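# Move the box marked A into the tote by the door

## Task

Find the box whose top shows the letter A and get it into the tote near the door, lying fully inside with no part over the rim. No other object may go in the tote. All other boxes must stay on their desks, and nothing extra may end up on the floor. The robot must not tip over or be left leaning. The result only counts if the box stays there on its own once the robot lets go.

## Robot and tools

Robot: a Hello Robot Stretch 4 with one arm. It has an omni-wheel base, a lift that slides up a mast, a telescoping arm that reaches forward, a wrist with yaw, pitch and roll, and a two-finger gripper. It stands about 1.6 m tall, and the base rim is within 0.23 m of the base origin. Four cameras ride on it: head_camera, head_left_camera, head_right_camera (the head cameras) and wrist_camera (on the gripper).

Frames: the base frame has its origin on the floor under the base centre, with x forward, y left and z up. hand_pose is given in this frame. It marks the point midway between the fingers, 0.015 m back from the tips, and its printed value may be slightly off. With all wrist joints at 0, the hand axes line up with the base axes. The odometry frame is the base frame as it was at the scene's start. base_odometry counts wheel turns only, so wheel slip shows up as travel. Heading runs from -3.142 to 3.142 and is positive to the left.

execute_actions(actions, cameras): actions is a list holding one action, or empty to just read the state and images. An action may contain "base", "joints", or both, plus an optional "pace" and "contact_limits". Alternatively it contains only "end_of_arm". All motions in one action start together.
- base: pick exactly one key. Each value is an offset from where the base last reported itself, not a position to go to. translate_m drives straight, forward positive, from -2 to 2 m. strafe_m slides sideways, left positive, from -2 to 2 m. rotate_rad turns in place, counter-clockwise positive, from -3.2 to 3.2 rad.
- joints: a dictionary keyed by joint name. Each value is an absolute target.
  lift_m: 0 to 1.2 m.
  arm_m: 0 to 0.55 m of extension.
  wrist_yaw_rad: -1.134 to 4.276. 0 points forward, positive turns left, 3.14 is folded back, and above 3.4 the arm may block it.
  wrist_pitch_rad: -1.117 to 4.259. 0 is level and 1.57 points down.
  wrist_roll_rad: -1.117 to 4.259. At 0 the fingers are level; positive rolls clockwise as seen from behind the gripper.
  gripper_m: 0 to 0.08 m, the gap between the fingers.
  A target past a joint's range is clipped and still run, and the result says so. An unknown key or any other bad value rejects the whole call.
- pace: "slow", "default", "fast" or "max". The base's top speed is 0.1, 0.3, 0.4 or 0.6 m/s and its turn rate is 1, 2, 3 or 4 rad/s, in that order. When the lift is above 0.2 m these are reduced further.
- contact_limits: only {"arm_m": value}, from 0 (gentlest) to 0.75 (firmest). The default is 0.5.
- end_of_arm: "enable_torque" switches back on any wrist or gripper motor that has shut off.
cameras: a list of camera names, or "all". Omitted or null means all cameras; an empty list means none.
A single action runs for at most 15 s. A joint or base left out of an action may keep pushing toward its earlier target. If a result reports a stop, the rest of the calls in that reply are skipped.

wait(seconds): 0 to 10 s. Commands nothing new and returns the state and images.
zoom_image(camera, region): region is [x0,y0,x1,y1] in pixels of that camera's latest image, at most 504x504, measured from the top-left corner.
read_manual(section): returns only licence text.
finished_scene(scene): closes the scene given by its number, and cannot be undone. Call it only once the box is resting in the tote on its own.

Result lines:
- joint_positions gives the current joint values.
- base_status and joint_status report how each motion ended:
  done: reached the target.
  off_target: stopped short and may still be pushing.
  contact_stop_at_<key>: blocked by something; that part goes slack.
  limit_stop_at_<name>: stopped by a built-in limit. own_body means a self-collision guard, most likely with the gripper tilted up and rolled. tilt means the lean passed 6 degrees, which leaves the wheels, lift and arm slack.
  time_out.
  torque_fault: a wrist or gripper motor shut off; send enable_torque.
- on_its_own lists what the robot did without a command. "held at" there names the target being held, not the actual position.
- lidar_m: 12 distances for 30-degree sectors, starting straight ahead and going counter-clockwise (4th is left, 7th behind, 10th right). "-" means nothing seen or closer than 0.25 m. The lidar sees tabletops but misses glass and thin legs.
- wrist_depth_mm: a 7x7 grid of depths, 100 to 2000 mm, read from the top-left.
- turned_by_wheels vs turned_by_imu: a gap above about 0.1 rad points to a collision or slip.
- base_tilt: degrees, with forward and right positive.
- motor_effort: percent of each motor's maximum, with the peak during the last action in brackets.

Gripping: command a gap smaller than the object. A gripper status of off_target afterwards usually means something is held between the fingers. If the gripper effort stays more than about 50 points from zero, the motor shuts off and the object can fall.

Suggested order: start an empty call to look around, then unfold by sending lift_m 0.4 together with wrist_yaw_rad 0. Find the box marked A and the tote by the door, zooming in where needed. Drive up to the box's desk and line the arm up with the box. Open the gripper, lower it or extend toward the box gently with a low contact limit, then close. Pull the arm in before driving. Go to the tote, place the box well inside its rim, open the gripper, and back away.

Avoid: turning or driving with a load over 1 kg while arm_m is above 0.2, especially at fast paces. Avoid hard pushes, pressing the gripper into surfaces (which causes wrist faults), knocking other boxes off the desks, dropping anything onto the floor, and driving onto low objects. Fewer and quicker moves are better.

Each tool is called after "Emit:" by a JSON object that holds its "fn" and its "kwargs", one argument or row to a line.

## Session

Emit:
{"fn": "execute_actions", "kwargs": {
  "actions": []
}}

Scene clock: 0.00 s.
base_odometry: x=+0.000 y=+0.000 heading=+0.000 (m, m, rad; odometry frame)
turned_by_wheels: +0.000 (rad since the last result)
turned_by_imu: +0.000 (rad since the last result)
base_tilt: forward=+0.4 right=-0.5 (deg)
lidar_m: 0.86 0.84 0.99 1.34 1.32 1.00 0.80 0.80 0.92 1.56 1.07 1.07
base_status: not commanded
joint_positions: lift_m=+0.250 arm_m=+0.002 wrist_yaw_rad=+3.099 wrist_pitch_rad=+0.009 wrist_roll_rad=-0.007 gripper_m=+0.040
joint_status: not commanded
motor_effort: lift_m=+20 arm_m=+0 wrist_yaw_rad=+1 wrist_pitch_rad=-7 wrist_roll_rad=+3 gripper_m=+1 wheel_0=-1 wheel_1=+0 wheel_2=+0 (%)
hand_pose: x=-0.0358 y=+0.0965 z=+0.4267 quat_wxyz=(+0.022, -0.005, -0.003, +1.000) (m; base frame)
wrist_depth_mm: 138 140 991 1078 1182 1308 1464 / - 140 976 1060 1182 1366 1499 / 107 139 241 1060 1160 1336 1430 / 119 140 946 1042 1138 1308 1464 / 798 878 946 1060 1160 1281 1464 / 820 866 931 1042 145 1281 1430 / 820 - 107 1042 - - 1138
pictures: head_camera, head_left_camera, head_right_camera, wrist_camera
camera_calibration (this result's frames):
wrist_camera: T_world_to_cam=[[0.0797794, 0.99659, -0.0210567, -0.0900514], [-0.00797204, -0.0204855, -0.999758, 0.486496], [-0.996781, 0.079928, 0.00631053, 0.104987], [0, 0, 0, 1]] pos_world=[0.115711, 0.0913191, 0.48382]
Images, in order (width x height): head_camera 420x560, head_left_camera 420x672, head_right_camera 420x672, wrist_camera 616x392.

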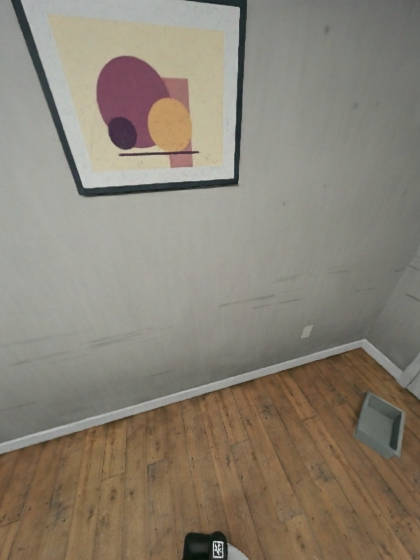

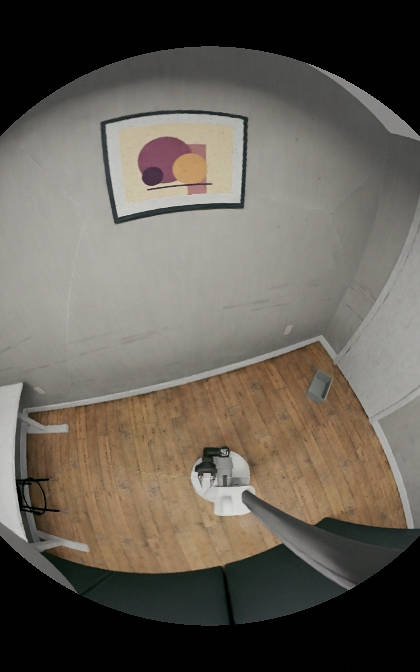

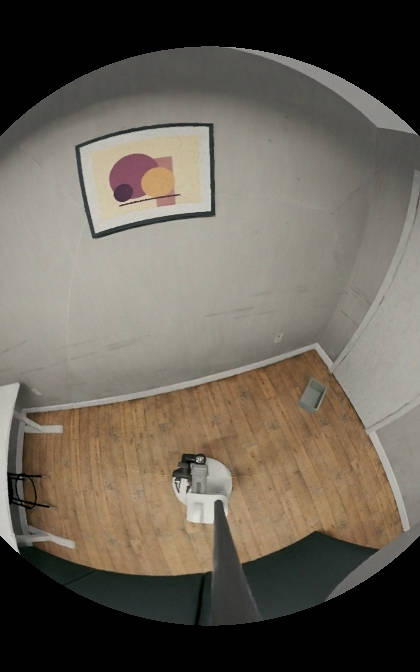

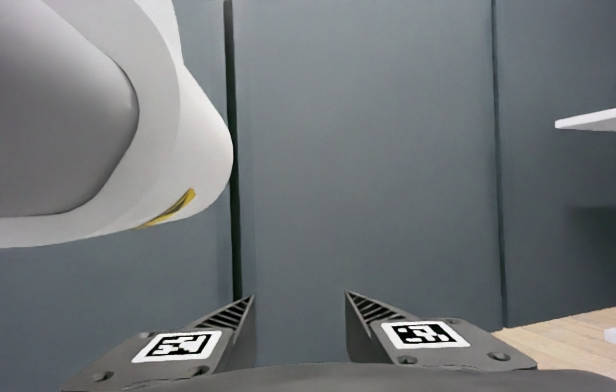

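Emit:
{"fn": "execute_actions", "kwargs": {
  "actions": [
    {"base":{"rotate_rad":1.9},"joints":{"lift_m":0.5,"wrist_yaw_rad":0,"gripper_m":0.08},"pace":"fast"}
  ],
  "cameras": ["head_camera"]
}}

Emit:
{"fn": "zoom_image", "kwargs": {
  "camera": "head_camera",
  "region": [130,225,330,305]
}}

Scene clock: 6.67 s.
base_odometry: x=+0.000 y=+0.000 heading=+1.900 (m, m, rad; odometry frame)
turned_by_wheels: +1.900 (rad since the last result)
turned_by_imu: +1.893 (rad since the last result)
base_tilt: forward=+0.4 right=-0.5 (deg)
lidar_m: 1.31 1.13 0.83 0.81 0.85 1.70 1.06 1.06 0.87 0.85 0.92 1.29
base_status: done
joint_positions: lift_m=+0.500 arm_m=+0.002 wrist_yaw_rad=+0.000 wrist_pitch_rad=+0.009 wrist_roll_rad=-0.007 gripper_m=+0.080
joint_status: all done
motor_effort: lift_m=+22(24) arm_m=-1(1) wrist_yaw_rad=+0(5) wrist_pitch_rad=-7(8) wrist_roll_rad=+2(2) gripper_m=+2(6) wheel_0=-1(8) wheel_1=+0(10) wheel_2=+0(10) (%)
hand_pose: x=+0.3856 y=-0.0873 z=+0.6760 quat_wxyz=(+1.000, -0.004, +0.005, +0.000) (m; base frame)
wrist_depth_mm: 1397 1863 1921 1863 1921 1708 1160 / 1336 1921 1863 1921 1921 1618 1160 / 1336 1863 1863 1921 1921 1708 1160 / 1336 1808 1863 1863 1863 1576 1160 / 1336 1863 1921 1863 1921 1499 1160 / 1336 1618 1576 1921 1921 1464 1138 / 1205 104 1618 1756 151 - -
pictures: head_camera
Images, in order (width x height): head_camera 420x560.

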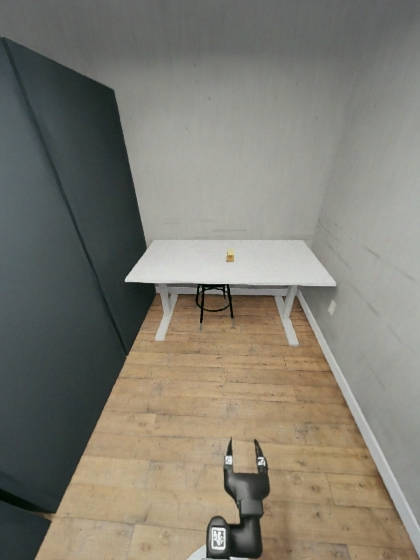

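Region (130, 225, 330, 305) of head_camera's 420x560 image, scaled by 2.520, with more detail than that image has; it fills the top 202 rows of this view, and the rest is white.

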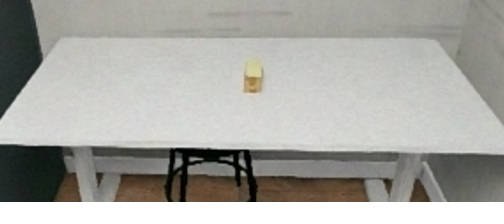

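Emit:
{"fn": "execute_actions", "kwargs": {
  "actions": [
    {"base":{"rotate_rad":-0.44},"joints":{"lift_m":0.25},"pace":"max"}
  ],
  "cameras": []
}}

Emit:
{"fn": "execute_actions", "kwargs": {
  "actions": [
    {"base":{"translate_m":-1.2},"pace":"max"}
  ],
  "cameras": []
}}

Emit:
{"fn": "execute_actions", "kwargs": {
  "actions": [
    {"base":{"rotate_rad":1.95},"joints":{"wrist_pitch_rad":0.5},"pace":"fast"}
  ],
  "cameras": ["head_camera","head_right_camera"]
}}

Scene clock: 15.93 s.
base_odometry: x=+0.000 y=+0.000 heading=+1.460 (m, m, rad; odometry frame)
turned_by_wheels: -0.440 (rad since the last result)
turned_by_imu: -0.438 (rad since the last result)
base_tilt: forward=+0.4 right=-0.5 (deg)
lidar_m: 1.34 1.32 1.03 0.81 0.80 0.87 1.60 1.06 1.09 0.86 0.84 0.94
base_status: done
joint_positions: lift_m=+0.250 arm_m=+0.002 wrist_yaw_rad=+0.000 wrist_pitch_rad=+0.009 wrist_roll_rad=-0.007 gripper_m=+0.080
joint_status: all done
motor_effort: lift_m=+18(21) arm_m=-1(1) wrist_yaw_rad=+1(0) wrist_pitch_rad=-7(8) wrist_roll_rad=+2(2) gripper_m=+2(2) wheel_0=+0(7) wheel_1=+0(7) wheel_2=+0(11) (%)
hand_pose: x=+0.3856 y=-0.0874 z=+0.4263 quat_wxyz=(+1.000, -0.004, +0.005, +0.000) (m; base frame)
wrist_depth_mm: 1661 1863 1921 1661 1138 842 676 / 1576 1808 1921 1661 1098 831 683 / 1229 1281 1464 1537 1118 854 691 / 1430 1756 1863 1661 1118 866 691 / 1618 1756 1921 1661 1118 854 683 / 1618 1708 1499 1464 1042 778 676 / 1255 103 1098 1160 150 - -
pictures: none
No camera images: the call's "cameras" was empty. Leave "cameras" out to get every camera's image.

Scene clock: 19.57 s.
base_odometry: x=-0.133 y=-1.193 heading=+1.460 (m, m, rad; odometry frame)
turned_by_wheels: +0.000 (rad since the last result)
turned_by_imu: +0.004 (rad since the last result)
base_tilt: forward=+0.3 right=-0.5 (deg)
lidar_m: 2.21 0.95 0.52 0.67 1.47 0.68 0.53 0.52 0.52 0.80 0.70 1.48
base_status: done
joint_positions: lift_m=+0.250 arm_m=+0.002 wrist_yaw_rad=+0.000 wrist_pitch_rad=+0.009 wrist_roll_rad=-0.007 gripper_m=+0.080
joint_status: not commanded
motor_effort: lift_m=+18(18) arm_m=-1(1) wrist_yaw_rad=+0(1) wrist_pitch_rad=-7(7) wrist_roll_rad=+2(2) gripper_m=+2(2) wheel_0=+1(9) wheel_1=+2(7) wheel_2=-1(15) (%)
hand_pose: x=+0.3856 y=-0.0874 z=+0.4263 quat_wxyz=(+1.000, -0.004, +0.005, +0.000) (m; base frame)
wrist_depth_mm: - - - - 1921 1430 1138 / - - - - 1921 1430 1160 / - - - - 1863 1397 1138 / - - - - 1863 1430 1138 / - - - - 1983 1430 1160 / 1808 1756 1499 1661 1464 1336 1118 / 1255 104 1098 1160 151 - -
pictures: none
No camera images: the call's "cameras" was empty. Leave "cameras" out to get every camera's image.

Scene clock: 21.47 s.
base_odometry: x=-0.133 y=-1.193 heading=-2.873 (m, m, rad; odometry frame)
turned_by_wheels: +1.950 (rad since the last result)
turned_by_imu: +1.942 (rad since the last result)
base_tilt: forward=+0.4 right=-0.6 (deg)
lidar_m: 2.36 0.77 0.55 0.50 0.53 0.71 0.78 1.40 1.92 1.49 0.51 0.55
base_status: done
joint_positions: lift_m=+0.250 arm_m=+0.002 wrist_yaw_rad=+0.000 wrist_pitch_rad=+0.502 wrist_roll_rad=-0.007 gripper_m=+0.080
joint_status: all done
motor_effort: lift_m=+18(18) arm_m=-1(1) wrist_yaw_rad=+0(2) wrist_pitch_rad=-6(4) wrist_roll_rad=+2(2) gripper_m=+2(2) wheel_0=+0(8) wheel_1=+2(6) wheel_2=+1(9) (%)
hand_pose: x=+0.3594 y=-0.0874 z=+0.3260 quat_wxyz=(+0.969, -0.003, +0.248, +0.001) (m; base frame)
wrist_depth_mm: 1060 1661 - - - - 433 / 1025 1618 - - - 1863 433 / 1025 1336 1336 1281 1308 1138 436 / 917 960 976 946 960 627 442 / 759 750 750 732 741 621 449 / 621 615 585 603 580 530 436 / 544 104 517 530 151 - -
pictures: head_camera, head_right_camera
Images, in order (width x height): head_camera 420x560, head_right_camera 420x672.

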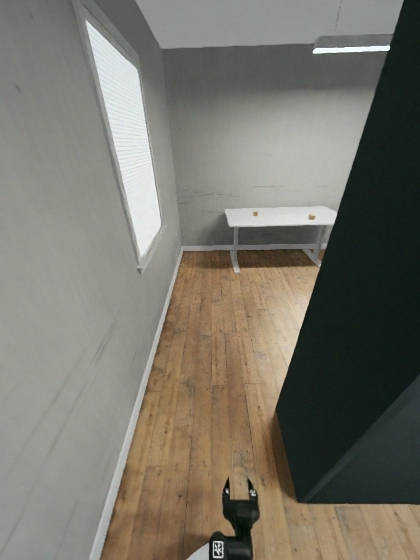

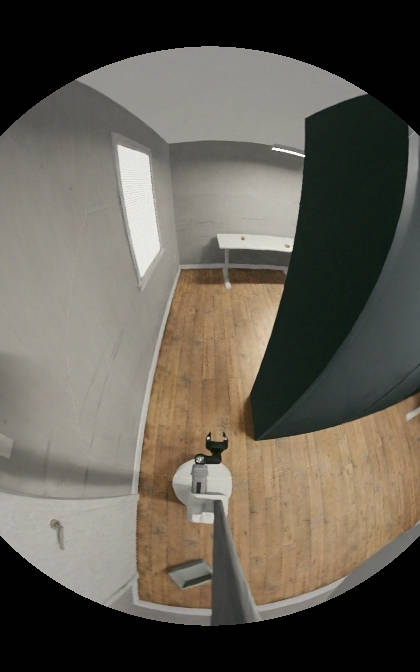

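Emit:
{"fn": "execute_actions", "kwargs": {
  "actions": [
    {"base":{"translate_m":1.8},"joints":{"wrist_yaw_rad":-1.1,"wrist_pitch_rad":0},"pace":"max"}
  ]
}}

Emit:
{"fn": "zoom_image", "kwargs": {
  "camera": "head_camera",
  "region": [240,260,420,380]
}}

Scene clock: 31.53 s.
base_odometry: x=-1.868 y=-1.671 heading=-2.873 (m, m, rad; odometry frame)
turned_by_wheels: +0.000 (rad since the last result)
turned_by_imu: -0.004 (rad since the last result)
base_tilt: forward=+0.3 right=-0.5 (deg)
lidar_m: 0.72 0.86 0.59 0.53 0.58 0.80 2.06 1.04 1.36 2.32 1.10 0.76
base_status: done
joint_positions: lift_m=+0.250 arm_m=+0.002 wrist_yaw_rad=-1.100 wrist_pitch_rad=+0.003 wrist_roll_rad=-0.007 gripper_m=+0.080
joint_status: all done
motor_effort: lift_m=+18(18) arm_m=-1(1) wrist_yaw_rad=+0(7) wrist_pitch_rad=-7(11) wrist_roll_rad=+2(2) gripper_m=+2(2) wheel_0=-1(7) wheel_1=-1(9) wheel_2=+1(12) (%)
hand_pose: x=+0.1915 y=-0.2292 z=+0.4278 quat_wxyz=(+0.853, -0.002, +0.003, -0.523) (m; base frame)
wrist_depth_mm: 1430 1808 - - - - - / 676 1708 - - - - - / 976 1160 1430 - - - - / 1397 1756 - - - - - / 1464 1708 - - - - - / 1397 1618 1537 1661 1499 1576 1576 / 1281 104 1118 1182 151 - -
pictures: head_camera, head_left_camera, head_right_camera, wrist_camera
camera_calibration (this result's frames):
wrist_camera: T_world_to_cam=[[-0.906957, -0.420685, -0.0212625, 0.0806714], [0.0247737, -0.00288305, -0.999689, 0.48045], [0.420493, -0.907202, 0.0130367, -0.142934], [0, 0, 0, 1]] pos_world=[0.121366, -0.0943473, 0.48388]
Images, in order (width x height): head_camera 420x560, head_left_camera 420x672, head_right_camera 420x672, wrist_camera 616x392.

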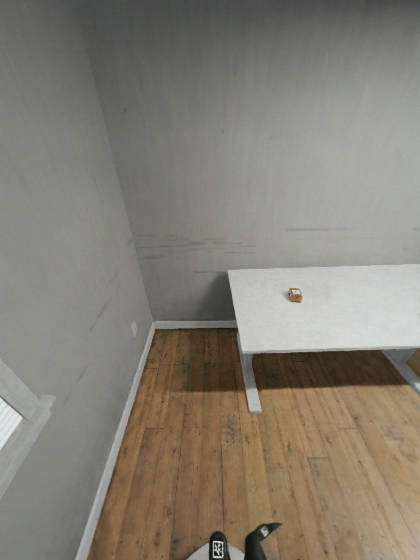

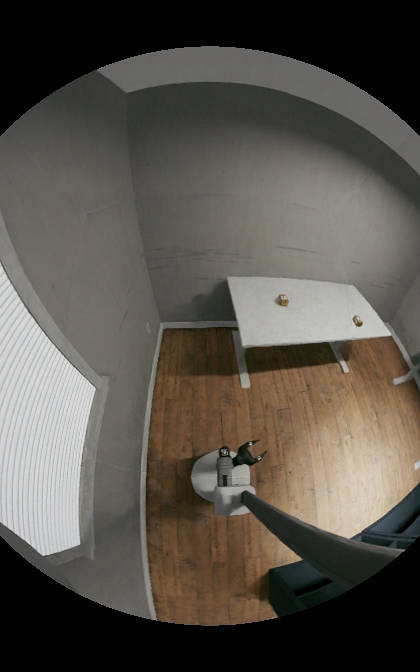

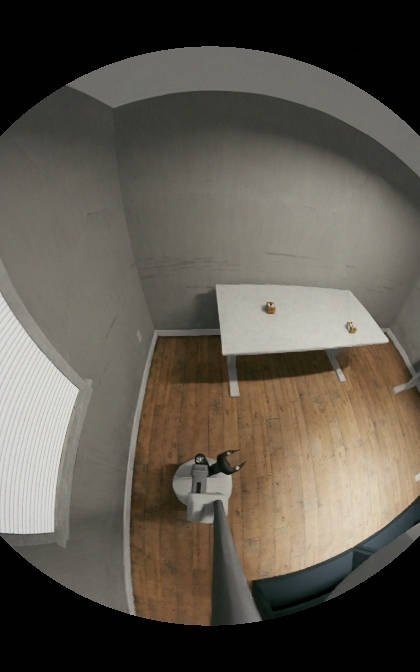

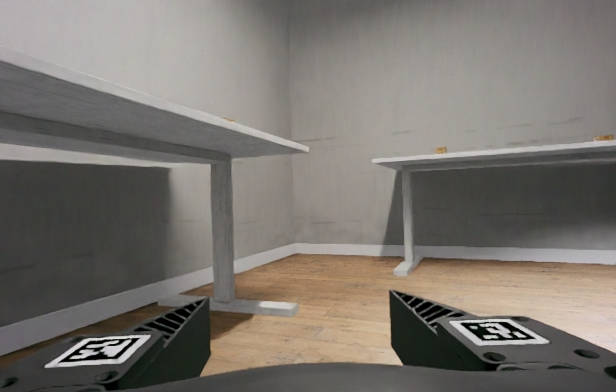

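Region (240, 260, 420, 380) of head_camera's 420x560 image, scaled by 2.800, with more detail than that image has.

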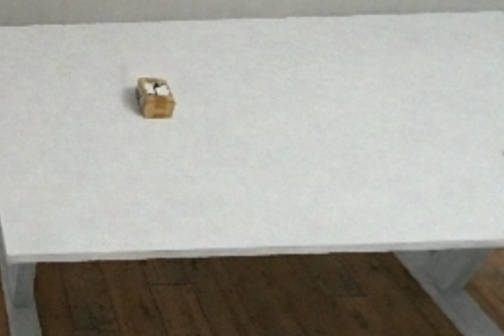

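Emit:
{"fn": "execute_actions", "kwargs": {
  "actions": [
    {"base":{"strafe_m":-0.7},"joints":{"wrist_yaw_rad":0,"wrist_pitch_rad":0.7,"lift_m":1.0,"arm_m":0.2},"pace":"max"}
  ],
  "cameras": ["head_camera","wrist_camera"]
}}

Scene clock: 39.20 s.
base_odometry: x=-2.054 y=-0.996 heading=-2.873 (m, m, rad; odometry frame)
turned_by_wheels: +0.000 (rad since the last result)
turned_by_imu: +0.000 (rad since the last result)
base_tilt: forward=+0.4 right=-0.5 (deg)
lidar_m: 0.76 0.80 1.31 1.26 1.30 1.04 0.98 0.98 1.35 1.64 1.18 0.80
base_status: done
joint_positions: lift_m=+1.000 arm_m=+0.199 wrist_yaw_rad=+0.000 wrist_pitch_rad=+0.702 wrist_roll_rad=-0.007 gripper_m=+0.080
joint_status: all done
motor_effort: lift_m=+20(25) arm_m=+5(5) wrist_yaw_rad=+0(8) wrist_pitch_rad=-5(5) wrist_roll_rad=+2(2) gripper_m=+2(2) wheel_0=+0(13) wheel_1=+0(13) wheel_2=+1(2) (%)
hand_pose: x=+0.5324 y=-0.0874 z=+1.0408 quat_wxyz=(+0.939, -0.003, +0.344, +0.001) (m; base frame)
wrist_depth_mm: 1060 1060 1078 1118 1118 1118 1182 / 1118 1138 1138 1098 1118 1118 1281 / 891 866 878 878 891 866 878 / 732 715 715 715 715 668 715 / 615 615 615 603 603 603 603 / 544 539 549 1308 559 574 1397 / 1229 104 1205 1229 151 - -
pictures: head_camera, wrist_camera
camera_calibration (this result's frames):
wrist_camera: T_world_to_cam=[[-0.0419223, -0.999094, 0.00728188, -0.0783534], [-0.632935, 0.0209174, -0.773922, 1.2025], [0.773069, -0.0370536, -0.633238, 0.395357], [0, 0, 0, 1]] pos_world=[0.452178, -0.0887862, 1.18156]
Images, in order (width x height): head_camera 420x560, wrist_camera 616x392.

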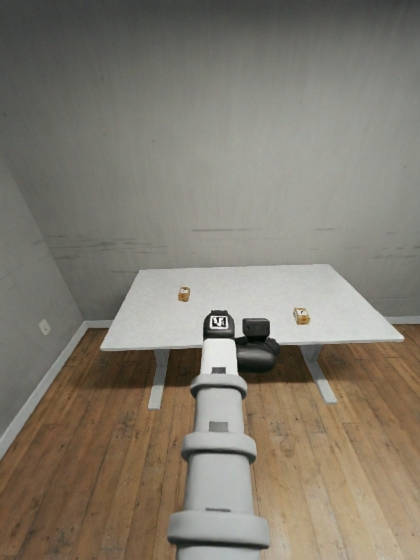

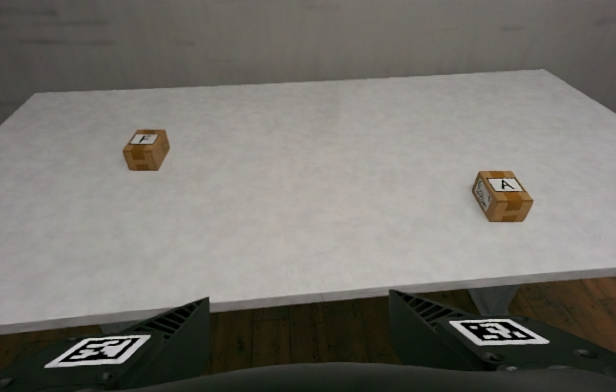

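Emit:
{"fn": "execute_actions", "kwargs": {
  "actions": [
    {"base":{"strafe_m":-0.37},"joints":{"wrist_pitch_rad":1.4,"lift_m":0.88,"arm_m":0.454},"pace":"max"}
  ],
  "cameras": []
}}

Emit:
{"fn": "execute_actions", "kwargs": {
  "actions": [
    {"base":{"translate_m":0.3},"pace":"fast"}
  ],
  "cameras": ["wrist_camera"]
}}

Scene clock: 48.00 s.
base_odometry: x=-2.152 y=-0.639 heading=-2.873 (m, m, rad; odometry frame)
turned_by_wheels: +0.000 (rad since the last result)
turned_by_imu: +0.001 (rad since the last result)
base_tilt: forward=+0.4 right=-0.5 (deg)
lidar_m: 0.77 0.78 1.05 1.63 1.70 1.00 0.95 0.97 1.32 1.27 1.33 0.83
base_status: done
joint_positions: lift_m=+0.880 arm_m=+0.453 wrist_yaw_rad=+0.000 wrist_pitch_rad=+1.401 wrist_roll_rad=-0.007 gripper_m=+0.080
joint_status: all done
motor_effort: lift_m=+18(19) arm_m=+5(6) wrist_yaw_rad=+2(2) wrist_pitch_rad=-1(6) wrist_roll_rad=+3(3) gripper_m=+2(2) wheel_0=-2(10) wheel_1=+2(6) wheel_2=+1(0) (%)
hand_pose: x=+0.6600 y=-0.0874 z=+0.8487 quat_wxyz=(+0.765, -0.003, +0.644, +0.002) (m; base frame)
wrist_depth_mm: 309 312 315 315 319 319 324 / 301 301 303 307 309 314 319 / 294 309 1025 1042 1025 1078 1078 / 1008 1008 1008 1042 1042 1042 1042 / 991 1008 991 1008 1025 1025 1025 / 960 960 960 976 976 976 991 / 931 104 931 960 150 - -
pictures: none
No camera images: the call's "cameras" was empty. Leave "cameras" out to get every camera's image.

Scene clock: 50.27 s.
base_odometry: x=-2.442 y=-0.719 heading=-2.873 (m, m, rad; odometry frame)
turned_by_wheels: +0.000 (rad since the last result)
turned_by_imu: -0.001 (rad since the last result)
base_tilt: forward=+0.4 right=-0.5 (deg)
lidar_m: 0.46 0.51 0.65 1.65 1.69 1.34 1.24 1.28 1.34 1.25 0.75 0.51
base_status: done
joint_positions: lift_m=+0.880 arm_m=+0.453 wrist_yaw_rad=+0.000 wrist_pitch_rad=+1.401 wrist_roll_rad=-0.007 gripper_m=+0.080
joint_status: not commanded
motor_effort: lift_m=+18(18) arm_m=+5(5) wrist_yaw_rad=-1(1) wrist_pitch_rad=-1(1) wrist_roll_rad=+2(2) gripper_m=+2(2) wheel_0=+0(5) wheel_1=-1(3) wheel_2=+2(10) (%)
hand_pose: x=+0.6601 y=-0.0874 z=+0.8487 quat_wxyz=(+0.765, -0.003, +0.644, +0.002) (m; base frame)
wrist_depth_mm: 310 312 315 317 319 322 322 / 301 303 303 306 309 310 314 / 294 294 297 300 300 304 304 / 283 287 289 291 291 294 297 / 278 278 279 234 285 286 287 / 271 271 227 227 276 279 281 / 265 104 221 223 151 - -
pictures: wrist_camera
camera_calibration (this result's frames):
wrist_camera: T_world_to_cam=[[-0.0269221, -0.999111, 0.0324513, -0.102831], [-0.982413, 0.0204439, -0.185597, 0.865972], [0.184768, -0.0368772, -0.98209, 0.859445], [0, 0, 0, 1]] pos_world=[0.689176, -0.0887494, 1.00811]
Images, in order (width x height): wrist_camera 616x392.

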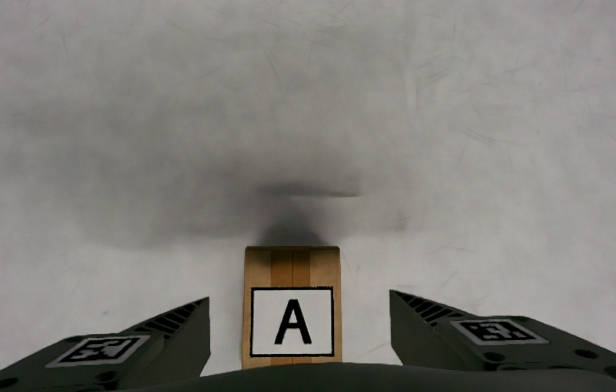

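Emit:
{"fn": "execute_actions", "kwargs": {
  "actions": [
    {"base":{"strafe_m":0.006},"joints":{"lift_m":0.782,"arm_m":0.446}}
  ],
  "cameras": []
}}

Emit:
{"fn": "execute_actions", "kwargs": {
  "actions": [
    {"joints":{"gripper_m":0.04}}
  ],
  "cameras": ["wrist_camera"]
}}

Emit:
{"fn": "execute_actions", "kwargs": {
  "actions": [
    {"joints":{"lift_m":0.82},"pace":"fast"}
  ],
  "cameras": []
}}

Emit:
{"fn": "execute_actions", "kwargs": {
  "actions": [
    {"base":{"strafe_m":1.1},"joints":{"arm_m":0.05},"pace":"fast"}
  ],
  "cameras": []
}}

Emit:
{"fn": "execute_actions", "kwargs": {
  "actions": [
    {"base":{"rotate_rad":3.16},"joints":{"lift_m":0.4},"pace":"fast"}
  ],
  "cameras": ["head_camera"]
}}

Scene clock: 59.20 s.
base_odometry: x=-2.440 y=-0.724 heading=-2.873 (m, m, rad; odometry frame)
turned_by_wheels: +0.000 (rad since the last result)
turned_by_imu: +0.000 (rad since the last result)
base_tilt: forward=+0.4 right=-0.6 (deg)
lidar_m: 0.47 0.51 0.67 1.65 1.71 1.33 1.24 1.30 1.34 1.27 0.73 0.53
base_status: done
joint_positions: lift_m=+0.782 arm_m=+0.447 wrist_yaw_rad=+0.000 wrist_pitch_rad=+1.401 wrist_roll_rad=-0.007 gripper_m=+0.080
joint_status: all done
motor_effort: lift_m=+16(16) arm_m=-6(5) wrist_yaw_rad=+0(0) wrist_pitch_rad=-1(1) wrist_roll_rad=+2(3) gripper_m=+2(1) wheel_0=+0(9) wheel_1=+0(4) wheel_2=+0(0) (%)
hand_pose: x=+0.6539 y=-0.0874 z=+0.7509 quat_wxyz=(+0.765, -0.003, +0.644, +0.002) (m; base frame)
wrist_depth_mm: 203 204 206 208 209 211 211 / 198 199 200 202 204 204 205 / 193 193 195 196 197 200 200 / 186 187 189 190 191 193 195 / 182 183 182 136 185 188 189 / 177 178 137 132 134 183 184 / 174 103 129 129 131 - -
pictures: none
No camera images: the call's "cameras" was empty. Leave "cameras" out to get every camera's image.

Scene clock: 60.20 s.
base_odometry: x=-2.440 y=-0.724 heading=-2.873 (m, m, rad; odometry frame)
turned_by_wheels: +0.000 (rad since the last result)
turned_by_imu: +0.000 (rad since the last result)
base_tilt: forward=+0.5 right=-0.5 (deg)
lidar_m: 0.47 0.49 0.66 1.63 1.68 1.35 1.25 1.28 1.32 1.27 0.74 0.51
base_status: not commanded
joint_positions: lift_m=+0.782 arm_m=+0.447 wrist_yaw_rad=+0.000 wrist_pitch_rad=+1.401 wrist_roll_rad=-0.007 gripper_m=+0.059
joint_status: gripper_m off_target (ended at +0.059, target +0.040)
on_its_own: gripper_m is held at +0.054, not at your +0.040, by its contact guard: the fingers met something
motor_effort: lift_m=+16(16) arm_m=-5(5) wrist_yaw_rad=+1(0) wrist_pitch_rad=-1(2) wrist_roll_rad=+3(3) gripper_m=-37(38) wheel_0=+0(0) wheel_1=+0(0) wheel_2=+0(0) (%)
hand_pose: x=+0.6539 y=-0.0874 z=+0.7509 quat_wxyz=(+0.765, -0.003, +0.644, +0.002) (m; base frame)
wrist_depth_mm: 204 205 206 207 209 210 211 / 196 199 201 202 204 204 206 / 192 193 194 196 198 199 199 / 186 188 189 190 191 193 195 / 182 183 137 136 186 187 190 / 178 179 132 132 133 183 184 / 174 - 128 130 125 - -
pictures: wrist_camera
camera_calibration (this result's frames):
wrist_camera: T_world_to_cam=[[-0.0270309, -0.999108, 0.0324539, -0.0997572], [-0.982431, 0.0205545, -0.185489, 0.841642], [0.184656, -0.0368977, -0.98211, 0.764574], [0, 0, 0, 1]] pos_world=[0.682976, -0.0887567, 0.910249]
Images, in order (width x height): wrist_camera 616x392.

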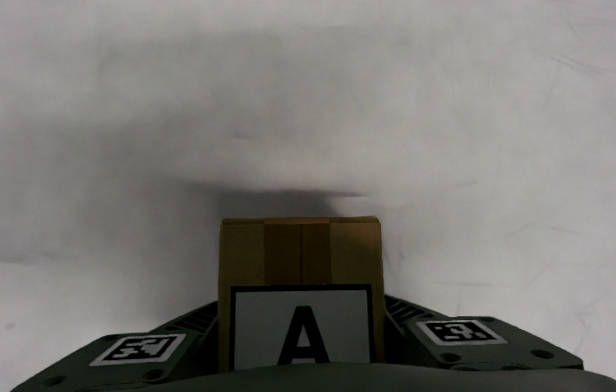

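Scene clock: 61.03 s.
base_odometry: x=-2.440 y=-0.724 heading=-2.873 (m, m, rad; odometry frame)
turned_by_wheels: +0.000 (rad since the last result)
turned_by_imu: +0.000 (rad since the last result)
base_tilt: forward=+0.4 right=-0.5 (deg)
lidar_m: 0.48 0.51 0.65 1.63 1.70 1.33 1.25 1.30 1.34 1.25 0.73 0.52
base_status: not commanded
joint_positions: lift_m=+0.820 arm_m=+0.447 wrist_yaw_rad=+0.000 wrist_pitch_rad=+1.401 wrist_roll_rad=-0.007 gripper_m=+0.059
joint_status: all done
on_its_own: gripper_m is held at +0.054, not at your +0.040, by its contact guard: the fingers met something
motor_effort: lift_m=+22(23) arm_m=-6(5) wrist_yaw_rad=+1(0) wrist_pitch_rad=-2(2) wrist_roll_rad=+2(3) gripper_m=-37(36) wheel_0=+0(0) wheel_1=+0(0) wheel_2=+0(0) (%)
hand_pose: x=+0.6538 y=-0.0874 z=+0.7884 quat_wxyz=(+0.765, -0.003, +0.644, +0.002) (m; base frame)
wrist_depth_mm: 243 245 246 248 250 253 253 / 237 238 239 241 243 244 246 / 229 231 233 236 236 236 239 / 224 226 227 229 231 232 233 / 219 220 137 135 222 225 228 / 213 214 132 132 133 220 220 / 208 - 128 130 125 - -
pictures: none
No camera images: the call's "cameras" was empty. Leave "cameras" out to get every camera's image.

Scene clock: 65.07 s.
base_odometry: x=-2.148 y=-1.785 heading=-2.873 (m, m, rad; odometry frame)
turned_by_wheels: +0.000 (rad since the last result)
turned_by_imu: +0.000 (rad since the last result)
base_tilt: forward=+0.4 right=-0.5 (deg)
lidar_m: 0.61 0.83 0.55 0.51 0.53 0.76 1.72 1.34 1.77 2.37 0.63 0.44
base_status: done
joint_positions: lift_m=+0.820 arm_m=+0.051 wrist_yaw_rad=+0.000 wrist_pitch_rad=+1.401 wrist_roll_rad=-0.007 gripper_m=+0.059
joint_status: all done
on_its_own: gripper_m is held at +0.054, not at your +0.040, by its contact guard: the fingers met something
motor_effort: lift_m=+22(22) arm_m=-5(6) wrist_yaw_rad=+0(0) wrist_pitch_rad=-2(3) wrist_roll_rad=+1(3) gripper_m=-36(37) wheel_0=+0(12) wheel_1=+0(15) wheel_2=+0(1) (%)
hand_pose: x=+0.2578 y=-0.0874 z=+0.7884 quat_wxyz=(+0.765, -0.003, +0.644, +0.002) (m; base frame)
wrist_depth_mm: 1008 1060 1042 1060 260 258 272 / 991 1025 1008 1008 1008 1025 1060 / 960 976 1008 1008 1008 1025 1025 / 960 931 976 960 976 976 1008 / 917 931 137 136 946 960 946 / 891 904 132 132 133 931 946 / 891 - 128 130 126 - 917
pictures: none
No camera images: the call's "cameras" was empty. Leave "cameras" out to get every camera's image.

Scene clock: 67.83 s.
base_odometry: x=-2.148 y=-1.785 heading=+0.287 (m, m, rad; odometry frame)
turned_by_wheels: +3.160 (rad since the last result)
turned_by_imu: +3.147 (rad since the last result)
base_tilt: forward=+0.4 right=-0.6 (deg)
lidar_m: 1.50 1.35 1.83 2.40 0.62 0.45 0.60 0.80 0.54 0.51 0.54 0.76
base_status: done
joint_positions: lift_m=+0.400 arm_m=+0.051 wrist_yaw_rad=+0.000 wrist_pitch_rad=+1.401 wrist_roll_rad=-0.007 gripper_m=+0.059
joint_status: all done
on_its_own: gripper_m is held at +0.054, not at your +0.040, by its contact guard: the fingers met something
motor_effort: lift_m=+17(20) arm_m=-5(5) wrist_yaw_rad=-1(1) wrist_pitch_rad=-1(3) wrist_roll_rad=+2(2) gripper_m=-37(36) wheel_0=+0(7) wheel_1=+2(2) wheel_2=+1(9) (%)
hand_pose: x=+0.2579 y=-0.0874 z=+0.3688 quat_wxyz=(+0.765, -0.003, +0.644, +0.002) (m; base frame)
wrist_depth_mm: 569 580 585 585 591 591 597 / 554 559 569 564 569 574 580 / 539 549 549 549 564 559 564 / 525 530 530 539 539 544 554 / 508 517 137 136 521 530 530 / 500 508 132 132 133 512 521 / 492 - 128 130 126 - 500
pictures: head_camera
Images, in order (width x height): head_camera 420x560.

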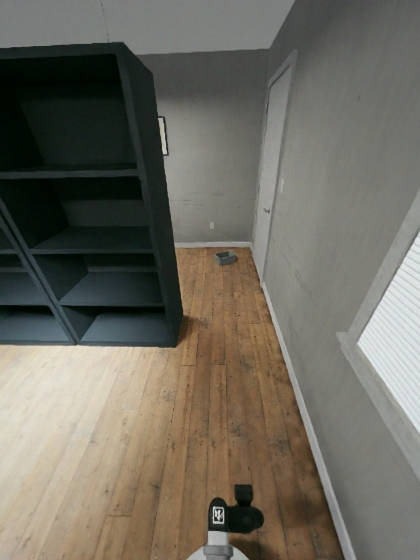

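Emit:
{"fn": "execute_actions", "kwargs": {
  "actions": [
    {"base":{"translate_m":2},"pace":"max"}
  ],
  "cameras": []
}}

Emit:
{"fn": "execute_actions", "kwargs": {
  "actions": [
    {"base":{"translate_m":0.35},"joints":{"arm_m":0.25},"pace":"fast"}
  ],
  "cameras": ["head_camera","wrist_camera"]
}}

Scene clock: 81.23 s.
base_odometry: x=-0.230 y=-1.218 heading=+0.287 (m, m, rad; odometry frame)
turned_by_wheels: +0.000 (rad since the last result)
turned_by_imu: -0.006 (rad since the last result)
base_tilt: forward=+0.4 right=-0.5 (deg)
lidar_m: 0.79 1.53 2.07 0.95 0.45 0.55 2.40 0.77 0.55 0.53 0.54 0.71
base_status: done
joint_positions: lift_m=+0.400 arm_m=+0.051 wrist_yaw_rad=+0.000 wrist_pitch_rad=+1.401 wrist_roll_rad=-0.007 gripper_m=+0.059
joint_status: not commanded
on_its_own: gripper_m is held at +0.054, not at your +0.040, by its contact guard: the fingers met something
motor_effort: lift_m=+18(17) arm_m=-5(6) wrist_yaw_rad=+1(1) wrist_pitch_rad=-1(2) wrist_roll_rad=+2(2) gripper_m=-37(37) wheel_0=+0(7) wheel_1=-1(8) wheel_2=+0(12) (%)
hand_pose: x=+0.2578 y=-0.0874 z=+0.3688 quat_wxyz=(+0.765, -0.003, +0.644, +0.002) (m; base frame)
wrist_depth_mm: 564 580 580 580 585 591 585 / 554 554 559 564 574 574 580 / 539 544 544 549 554 559 559 / 521 530 539 530 539 544 544 / 512 517 137 136 521 525 530 / 504 504 132 132 133 517 517 / 492 - 128 130 126 - 508
pictures: none
No camera images: the call's "cameras" was empty. Leave "cameras" out to get every camera's image.

Scene clock: 83.47 s.
base_odometry: x=+0.105 y=-1.119 heading=+0.287 (m, m, rad; odometry frame)
turned_by_wheels: +0.000 (rad since the last result)
turned_by_imu: -0.001 (rad since the last result)
base_tilt: forward=+0.3 right=-0.5 (deg)
lidar_m: 0.45 1.15 1.54 2.41 0.83 0.67 2.40 0.78 0.55 0.47 0.51 0.58
base_status: done
joint_positions: lift_m=+0.400 arm_m=+0.249 wrist_yaw_rad=+0.000 wrist_pitch_rad=+1.401 wrist_roll_rad=-0.007 gripper_m=+0.059
joint_status: all done
on_its_own: gripper_m is held at +0.054, not at your +0.040, by its contact guard: the fingers met something
motor_effort: lift_m=+17(17) arm_m=+5(6) wrist_yaw_rad=+0(1) wrist_pitch_rad=-1(3) wrist_roll_rad=+2(3) gripper_m=-37(37) wheel_0=-1(7) wheel_1=+0(6) wheel_2=+0(11) (%)
hand_pose: x=+0.4561 y=-0.0874 z=+0.3688 quat_wxyz=(+0.765, -0.003, +0.644, +0.002) (m; base frame)
wrist_depth_mm: 569 574 585 580 591 585 585 / 554 559 559 517 559 574 574 / 539 535 504 544 512 559 559 / 521 521 530 530 544 544 544 / 508 517 136 136 525 525 530 / 500 504 132 132 133 512 517 / 492 - 128 130 126 - 508
pictures: head_camera, wrist_camera
camera_calibration (this result's frames):
wrist_camera: T_world_to_cam=[[-0.0267815, -0.999115, 0.0324429, -0.092802], [-0.98241, 0.0203059, -0.185631, 0.576505], [0.184808, -0.0368437, -0.982084, 0.425758], [0, 0, 0, 1]] pos_world=[0.485195, -0.0887398, 0.528158]
Images, in order (width x height): head_camera 420x560, wrist_camera 616x392.

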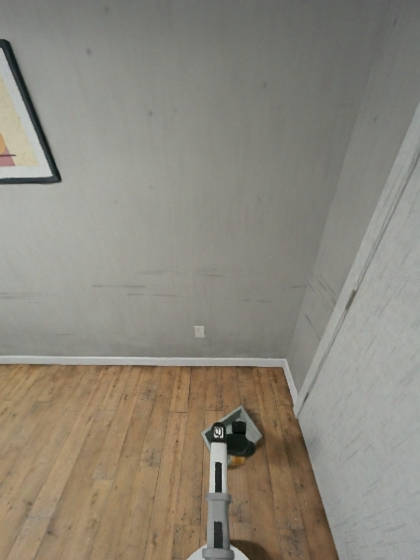

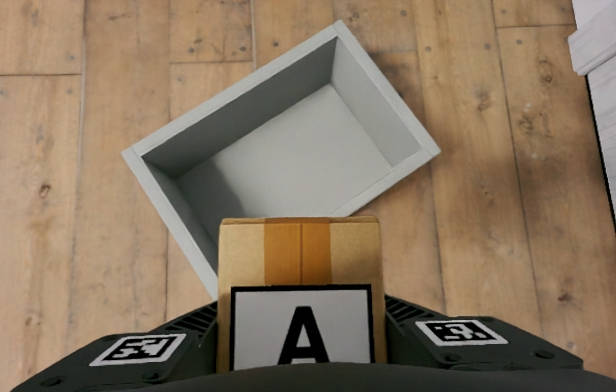

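Emit:
{"fn": "execute_actions", "kwargs": {
  "actions": [
    {"base":{"strafe_m":0.015},"joints":{"arm_m":0.405,"lift_m":0.23},"pace":"fast"}
  ],
  "cameras": ["wrist_camera"]
}}

Emit:
{"fn": "execute_actions", "kwargs": {
  "actions": [
    {"joints":{"lift_m":0.069}}
  ],
  "cameras": []
}}

Emit:
{"fn": "execute_actions", "kwargs": {
  "actions": [
    {"joints":{"gripper_m":0.075}}
  ],
  "cameras": []
}}

Emit:
{"fn": "execute_actions", "kwargs": {
  "actions": [
    {"joints":{"lift_m":0.22},"pace":"fast"}
  ],
  "cameras": ["head_camera","wrist_camera"]
}}

Scene clock: 92.93 s.
base_odometry: x=+0.101 y=-1.105 heading=+0.287 (m, m, rad; odometry frame)
turned_by_wheels: +0.000 (rad since the last result)
turned_by_imu: +0.000 (rad since the last result)
base_tilt: forward=+0.4 right=-0.5 (deg)
lidar_m: 0.44 1.16 1.57 2.42 0.85 0.69 2.49 0.81 0.58 0.48 0.51 0.57
base_status: done
joint_positions: lift_m=+0.230 arm_m=+0.404 wrist_yaw_rad=+0.000 wrist_pitch_rad=+1.401 wrist_roll_rad=-0.007 gripper_m=+0.059
joint_status: all done
on_its_own: gripper_m is held at +0.054, not at your +0.040, by its contact guard: the fingers met something
motor_effort: lift_m=+17(16) arm_m=+5(5) wrist_yaw_rad=+0(0) wrist_pitch_rad=-1(3) wrist_roll_rad=+2(2) gripper_m=-37(37) wheel_0=+0(11) wheel_1=+0(2) wheel_2=+0(3) (%)
hand_pose: x=+0.6110 y=-0.0874 z=+0.1988 quat_wxyz=(+0.765, -0.003, +0.644, +0.002) (m; base frame)
wrist_depth_mm: 382 387 392 394 397 402 402 / 373 375 379 382 266 387 389 / 364 366 370 256 289 375 379 / 355 355 240 351 355 259 368 / 345 234 137 136 347 281 357 / 227 314 132 132 133 273 233 / 224 - 128 130 126 - 342
pictures: wrist_camera
camera_calibration (this result's frames):
wrist_camera: T_world_to_cam=[[-0.0268652, -0.999112, 0.0324479, -0.0830906], [-0.982441, 0.020394, -0.185455, 0.697136], [0.184629, -0.0368604, -0.982117, 0.230291], [0, 0, 0, 1]] pos_world=[0.640144, -0.0887456, 0.358156]
Images, in order (width x height): wrist_camera 616x392.

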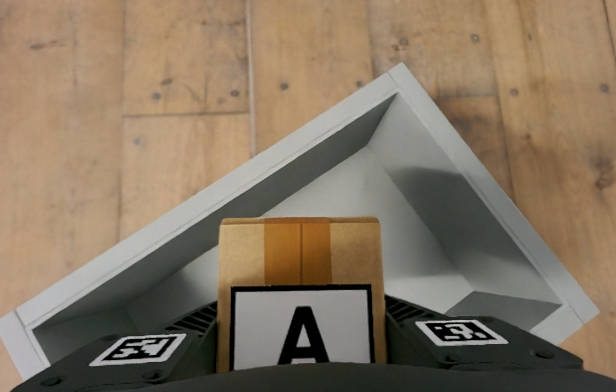

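Scene clock: 94.67 s.
base_odometry: x=+0.101 y=-1.105 heading=+0.287 (m, m, rad; odometry frame)
turned_by_wheels: +0.000 (rad since the last result)
turned_by_imu: +0.000 (rad since the last result)
base_tilt: forward=+0.3 right=-0.6 (deg)
lidar_m: 0.47 1.16 1.57 2.41 0.86 0.69 2.51 0.79 0.57 0.49 0.51 0.63
base_status: not commanded
joint_positions: lift_m=+0.069 arm_m=+0.404 wrist_yaw_rad=+0.000 wrist_pitch_rad=+1.401 wrist_roll_rad=-0.007 gripper_m=+0.059
joint_status: all done
on_its_own: gripper_m is held at +0.054, not at your +0.040, by its contact guard: the fingers met something
motor_effort: lift_m=+17(16) arm_m=+5(5) wrist_yaw_rad=-2(1) wrist_pitch_rad=-1(2) wrist_roll_rad=+2(3) gripper_m=-37(37) wheel_0=+0(0) wheel_1=+0(0) wheel_2=+0(0) (%)
hand_pose: x=+0.6110 y=-0.0874 z=+0.0378 quat_wxyz=(+0.765, -0.003, +0.644, +0.002) (m; base frame)
wrist_depth_mm: 212 - - 116 156 161 136 / - - 114 151 205 180 150 / - 112 147 198 201 200 164 / 111 143 191 194 196 197 183 / 140 186 137 136 190 191 192 / 180 183 132 132 133 187 187 / 177 - 128 130 126 - -
pictures: none
No camera images: the call's "cameras" was empty. Leave "cameras" out to get every camera's image.

Scene clock: 95.50 s.
base_odometry: x=+0.101 y=-1.105 heading=+0.287 (m, m, rad; odometry frame)
turned_by_wheels: +0.000 (rad since the last result)
turned_by_imu: +0.000 (rad since the last result)
base_tilt: forward=+0.4 right=-0.5 (deg)
lidar_m: 0.47 1.17 1.55 2.40 0.86 0.69 2.49 0.80 0.56 0.50 0.51 0.62
base_status: not commanded
joint_positions: lift_m=+0.069 arm_m=+0.404 wrist_yaw_rad=+0.000 wrist_pitch_rad=+1.401 wrist_roll_rad=-0.007 gripper_m=+0.075
joint_status: all done
motor_effort: lift_m=+17(17) arm_m=+5(5) wrist_yaw_rad=-1(2) wrist_pitch_rad=-1(1) wrist_roll_rad=+2(3) gripper_m=+2(39) wheel_0=+0(1) wheel_1=+0(0) wheel_2=+0(0) (%)
hand_pose: x=+0.6110 y=-0.0874 z=+0.0378 quat_wxyz=(+0.765, -0.003, +0.644, +0.002) (m; base frame)
wrist_depth_mm: 211 - - 116 156 160 136 / - - 114 151 206 179 150 / - 112 147 200 201 200 165 / 110 143 191 194 195 196 183 / 140 186 141 140 190 192 193 / 181 182 136 136 141 186 188 / 178 104 132 134 133 - -
pictures: none
No camera images: the call's "cameras" was empty. Leave "cameras" out to get every camera's image.

Scene clock: 96.87 s.
base_odometry: x=+0.101 y=-1.105 heading=+0.287 (m, m, rad; odometry frame)
turned_by_wheels: +0.000 (rad since the last result)
turned_by_imu: +0.000 (rad since the last result)
base_tilt: forward=+0.4 right=-0.5 (deg)
lidar_m: 0.43 1.16 1.56 2.41 0.85 0.71 2.47 0.79 0.57 0.49 0.49 0.55
base_status: not commanded
joint_positions: lift_m=+0.220 arm_m=+0.404 wrist_yaw_rad=+0.000 wrist_pitch_rad=+1.401 wrist_roll_rad=-0.007 gripper_m=+0.075
joint_status: all done
motor_effort: lift_m=+22(23) arm_m=+5(5) wrist_yaw_rad=+0(1) wrist_pitch_rad=-2(1) wrist_roll_rad=+2(3) gripper_m=+2(2) wheel_0=+0(0) wheel_1=+0(0) wheel_2=+0(0) (%)
hand_pose: x=+0.6110 y=-0.0874 z=+0.1884 quat_wxyz=(+0.765, -0.003, +0.644, +0.002) (m; base frame)
wrist_depth_mm: 375 379 382 382 387 389 389 / 364 366 370 370 245 375 379 / 357 357 355 246 287 366 366 / 343 349 235 345 347 247 357 / 336 226 332 290 343 282 345 / 217 296 325 282 329 272 224 / 210 104 276 277 141 - -
pictures: head_camera, wrist_camera
camera_calibration (this result's frames):
wrist_camera: T_world_to_cam=[[-0.0269312, -0.999111, 0.0324459, -0.0827159], [-0.982427, 0.0204566, -0.185525, 0.69524], [0.184696, -0.0368722, -0.982104, 0.220079], [0, 0, 0, 1]] pos_world=[0.640147, -0.0887498, 0.347809]
Images, in order (width x height): head_camera 420x560, wrist_camera 616x392.

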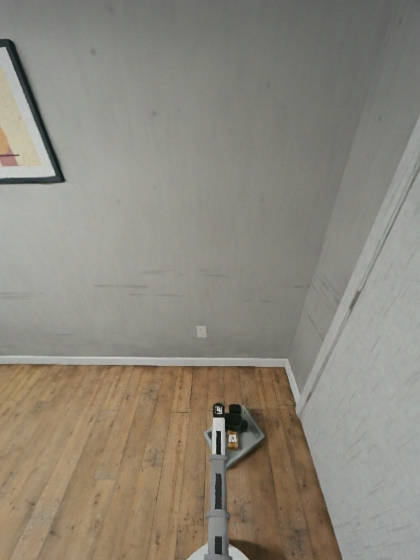

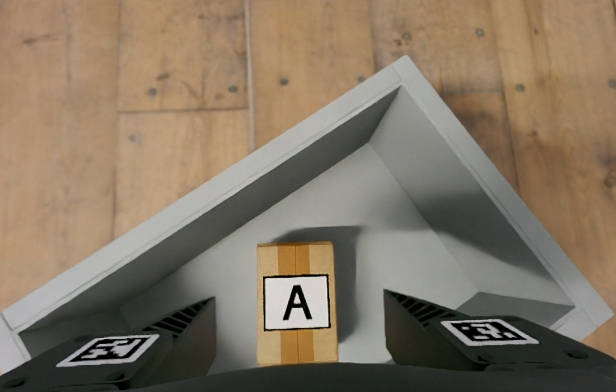

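Emit:
{"fn": "finished_scene", "kwargs": {
  "scene": 2
}}

The scene is finished: the task was done.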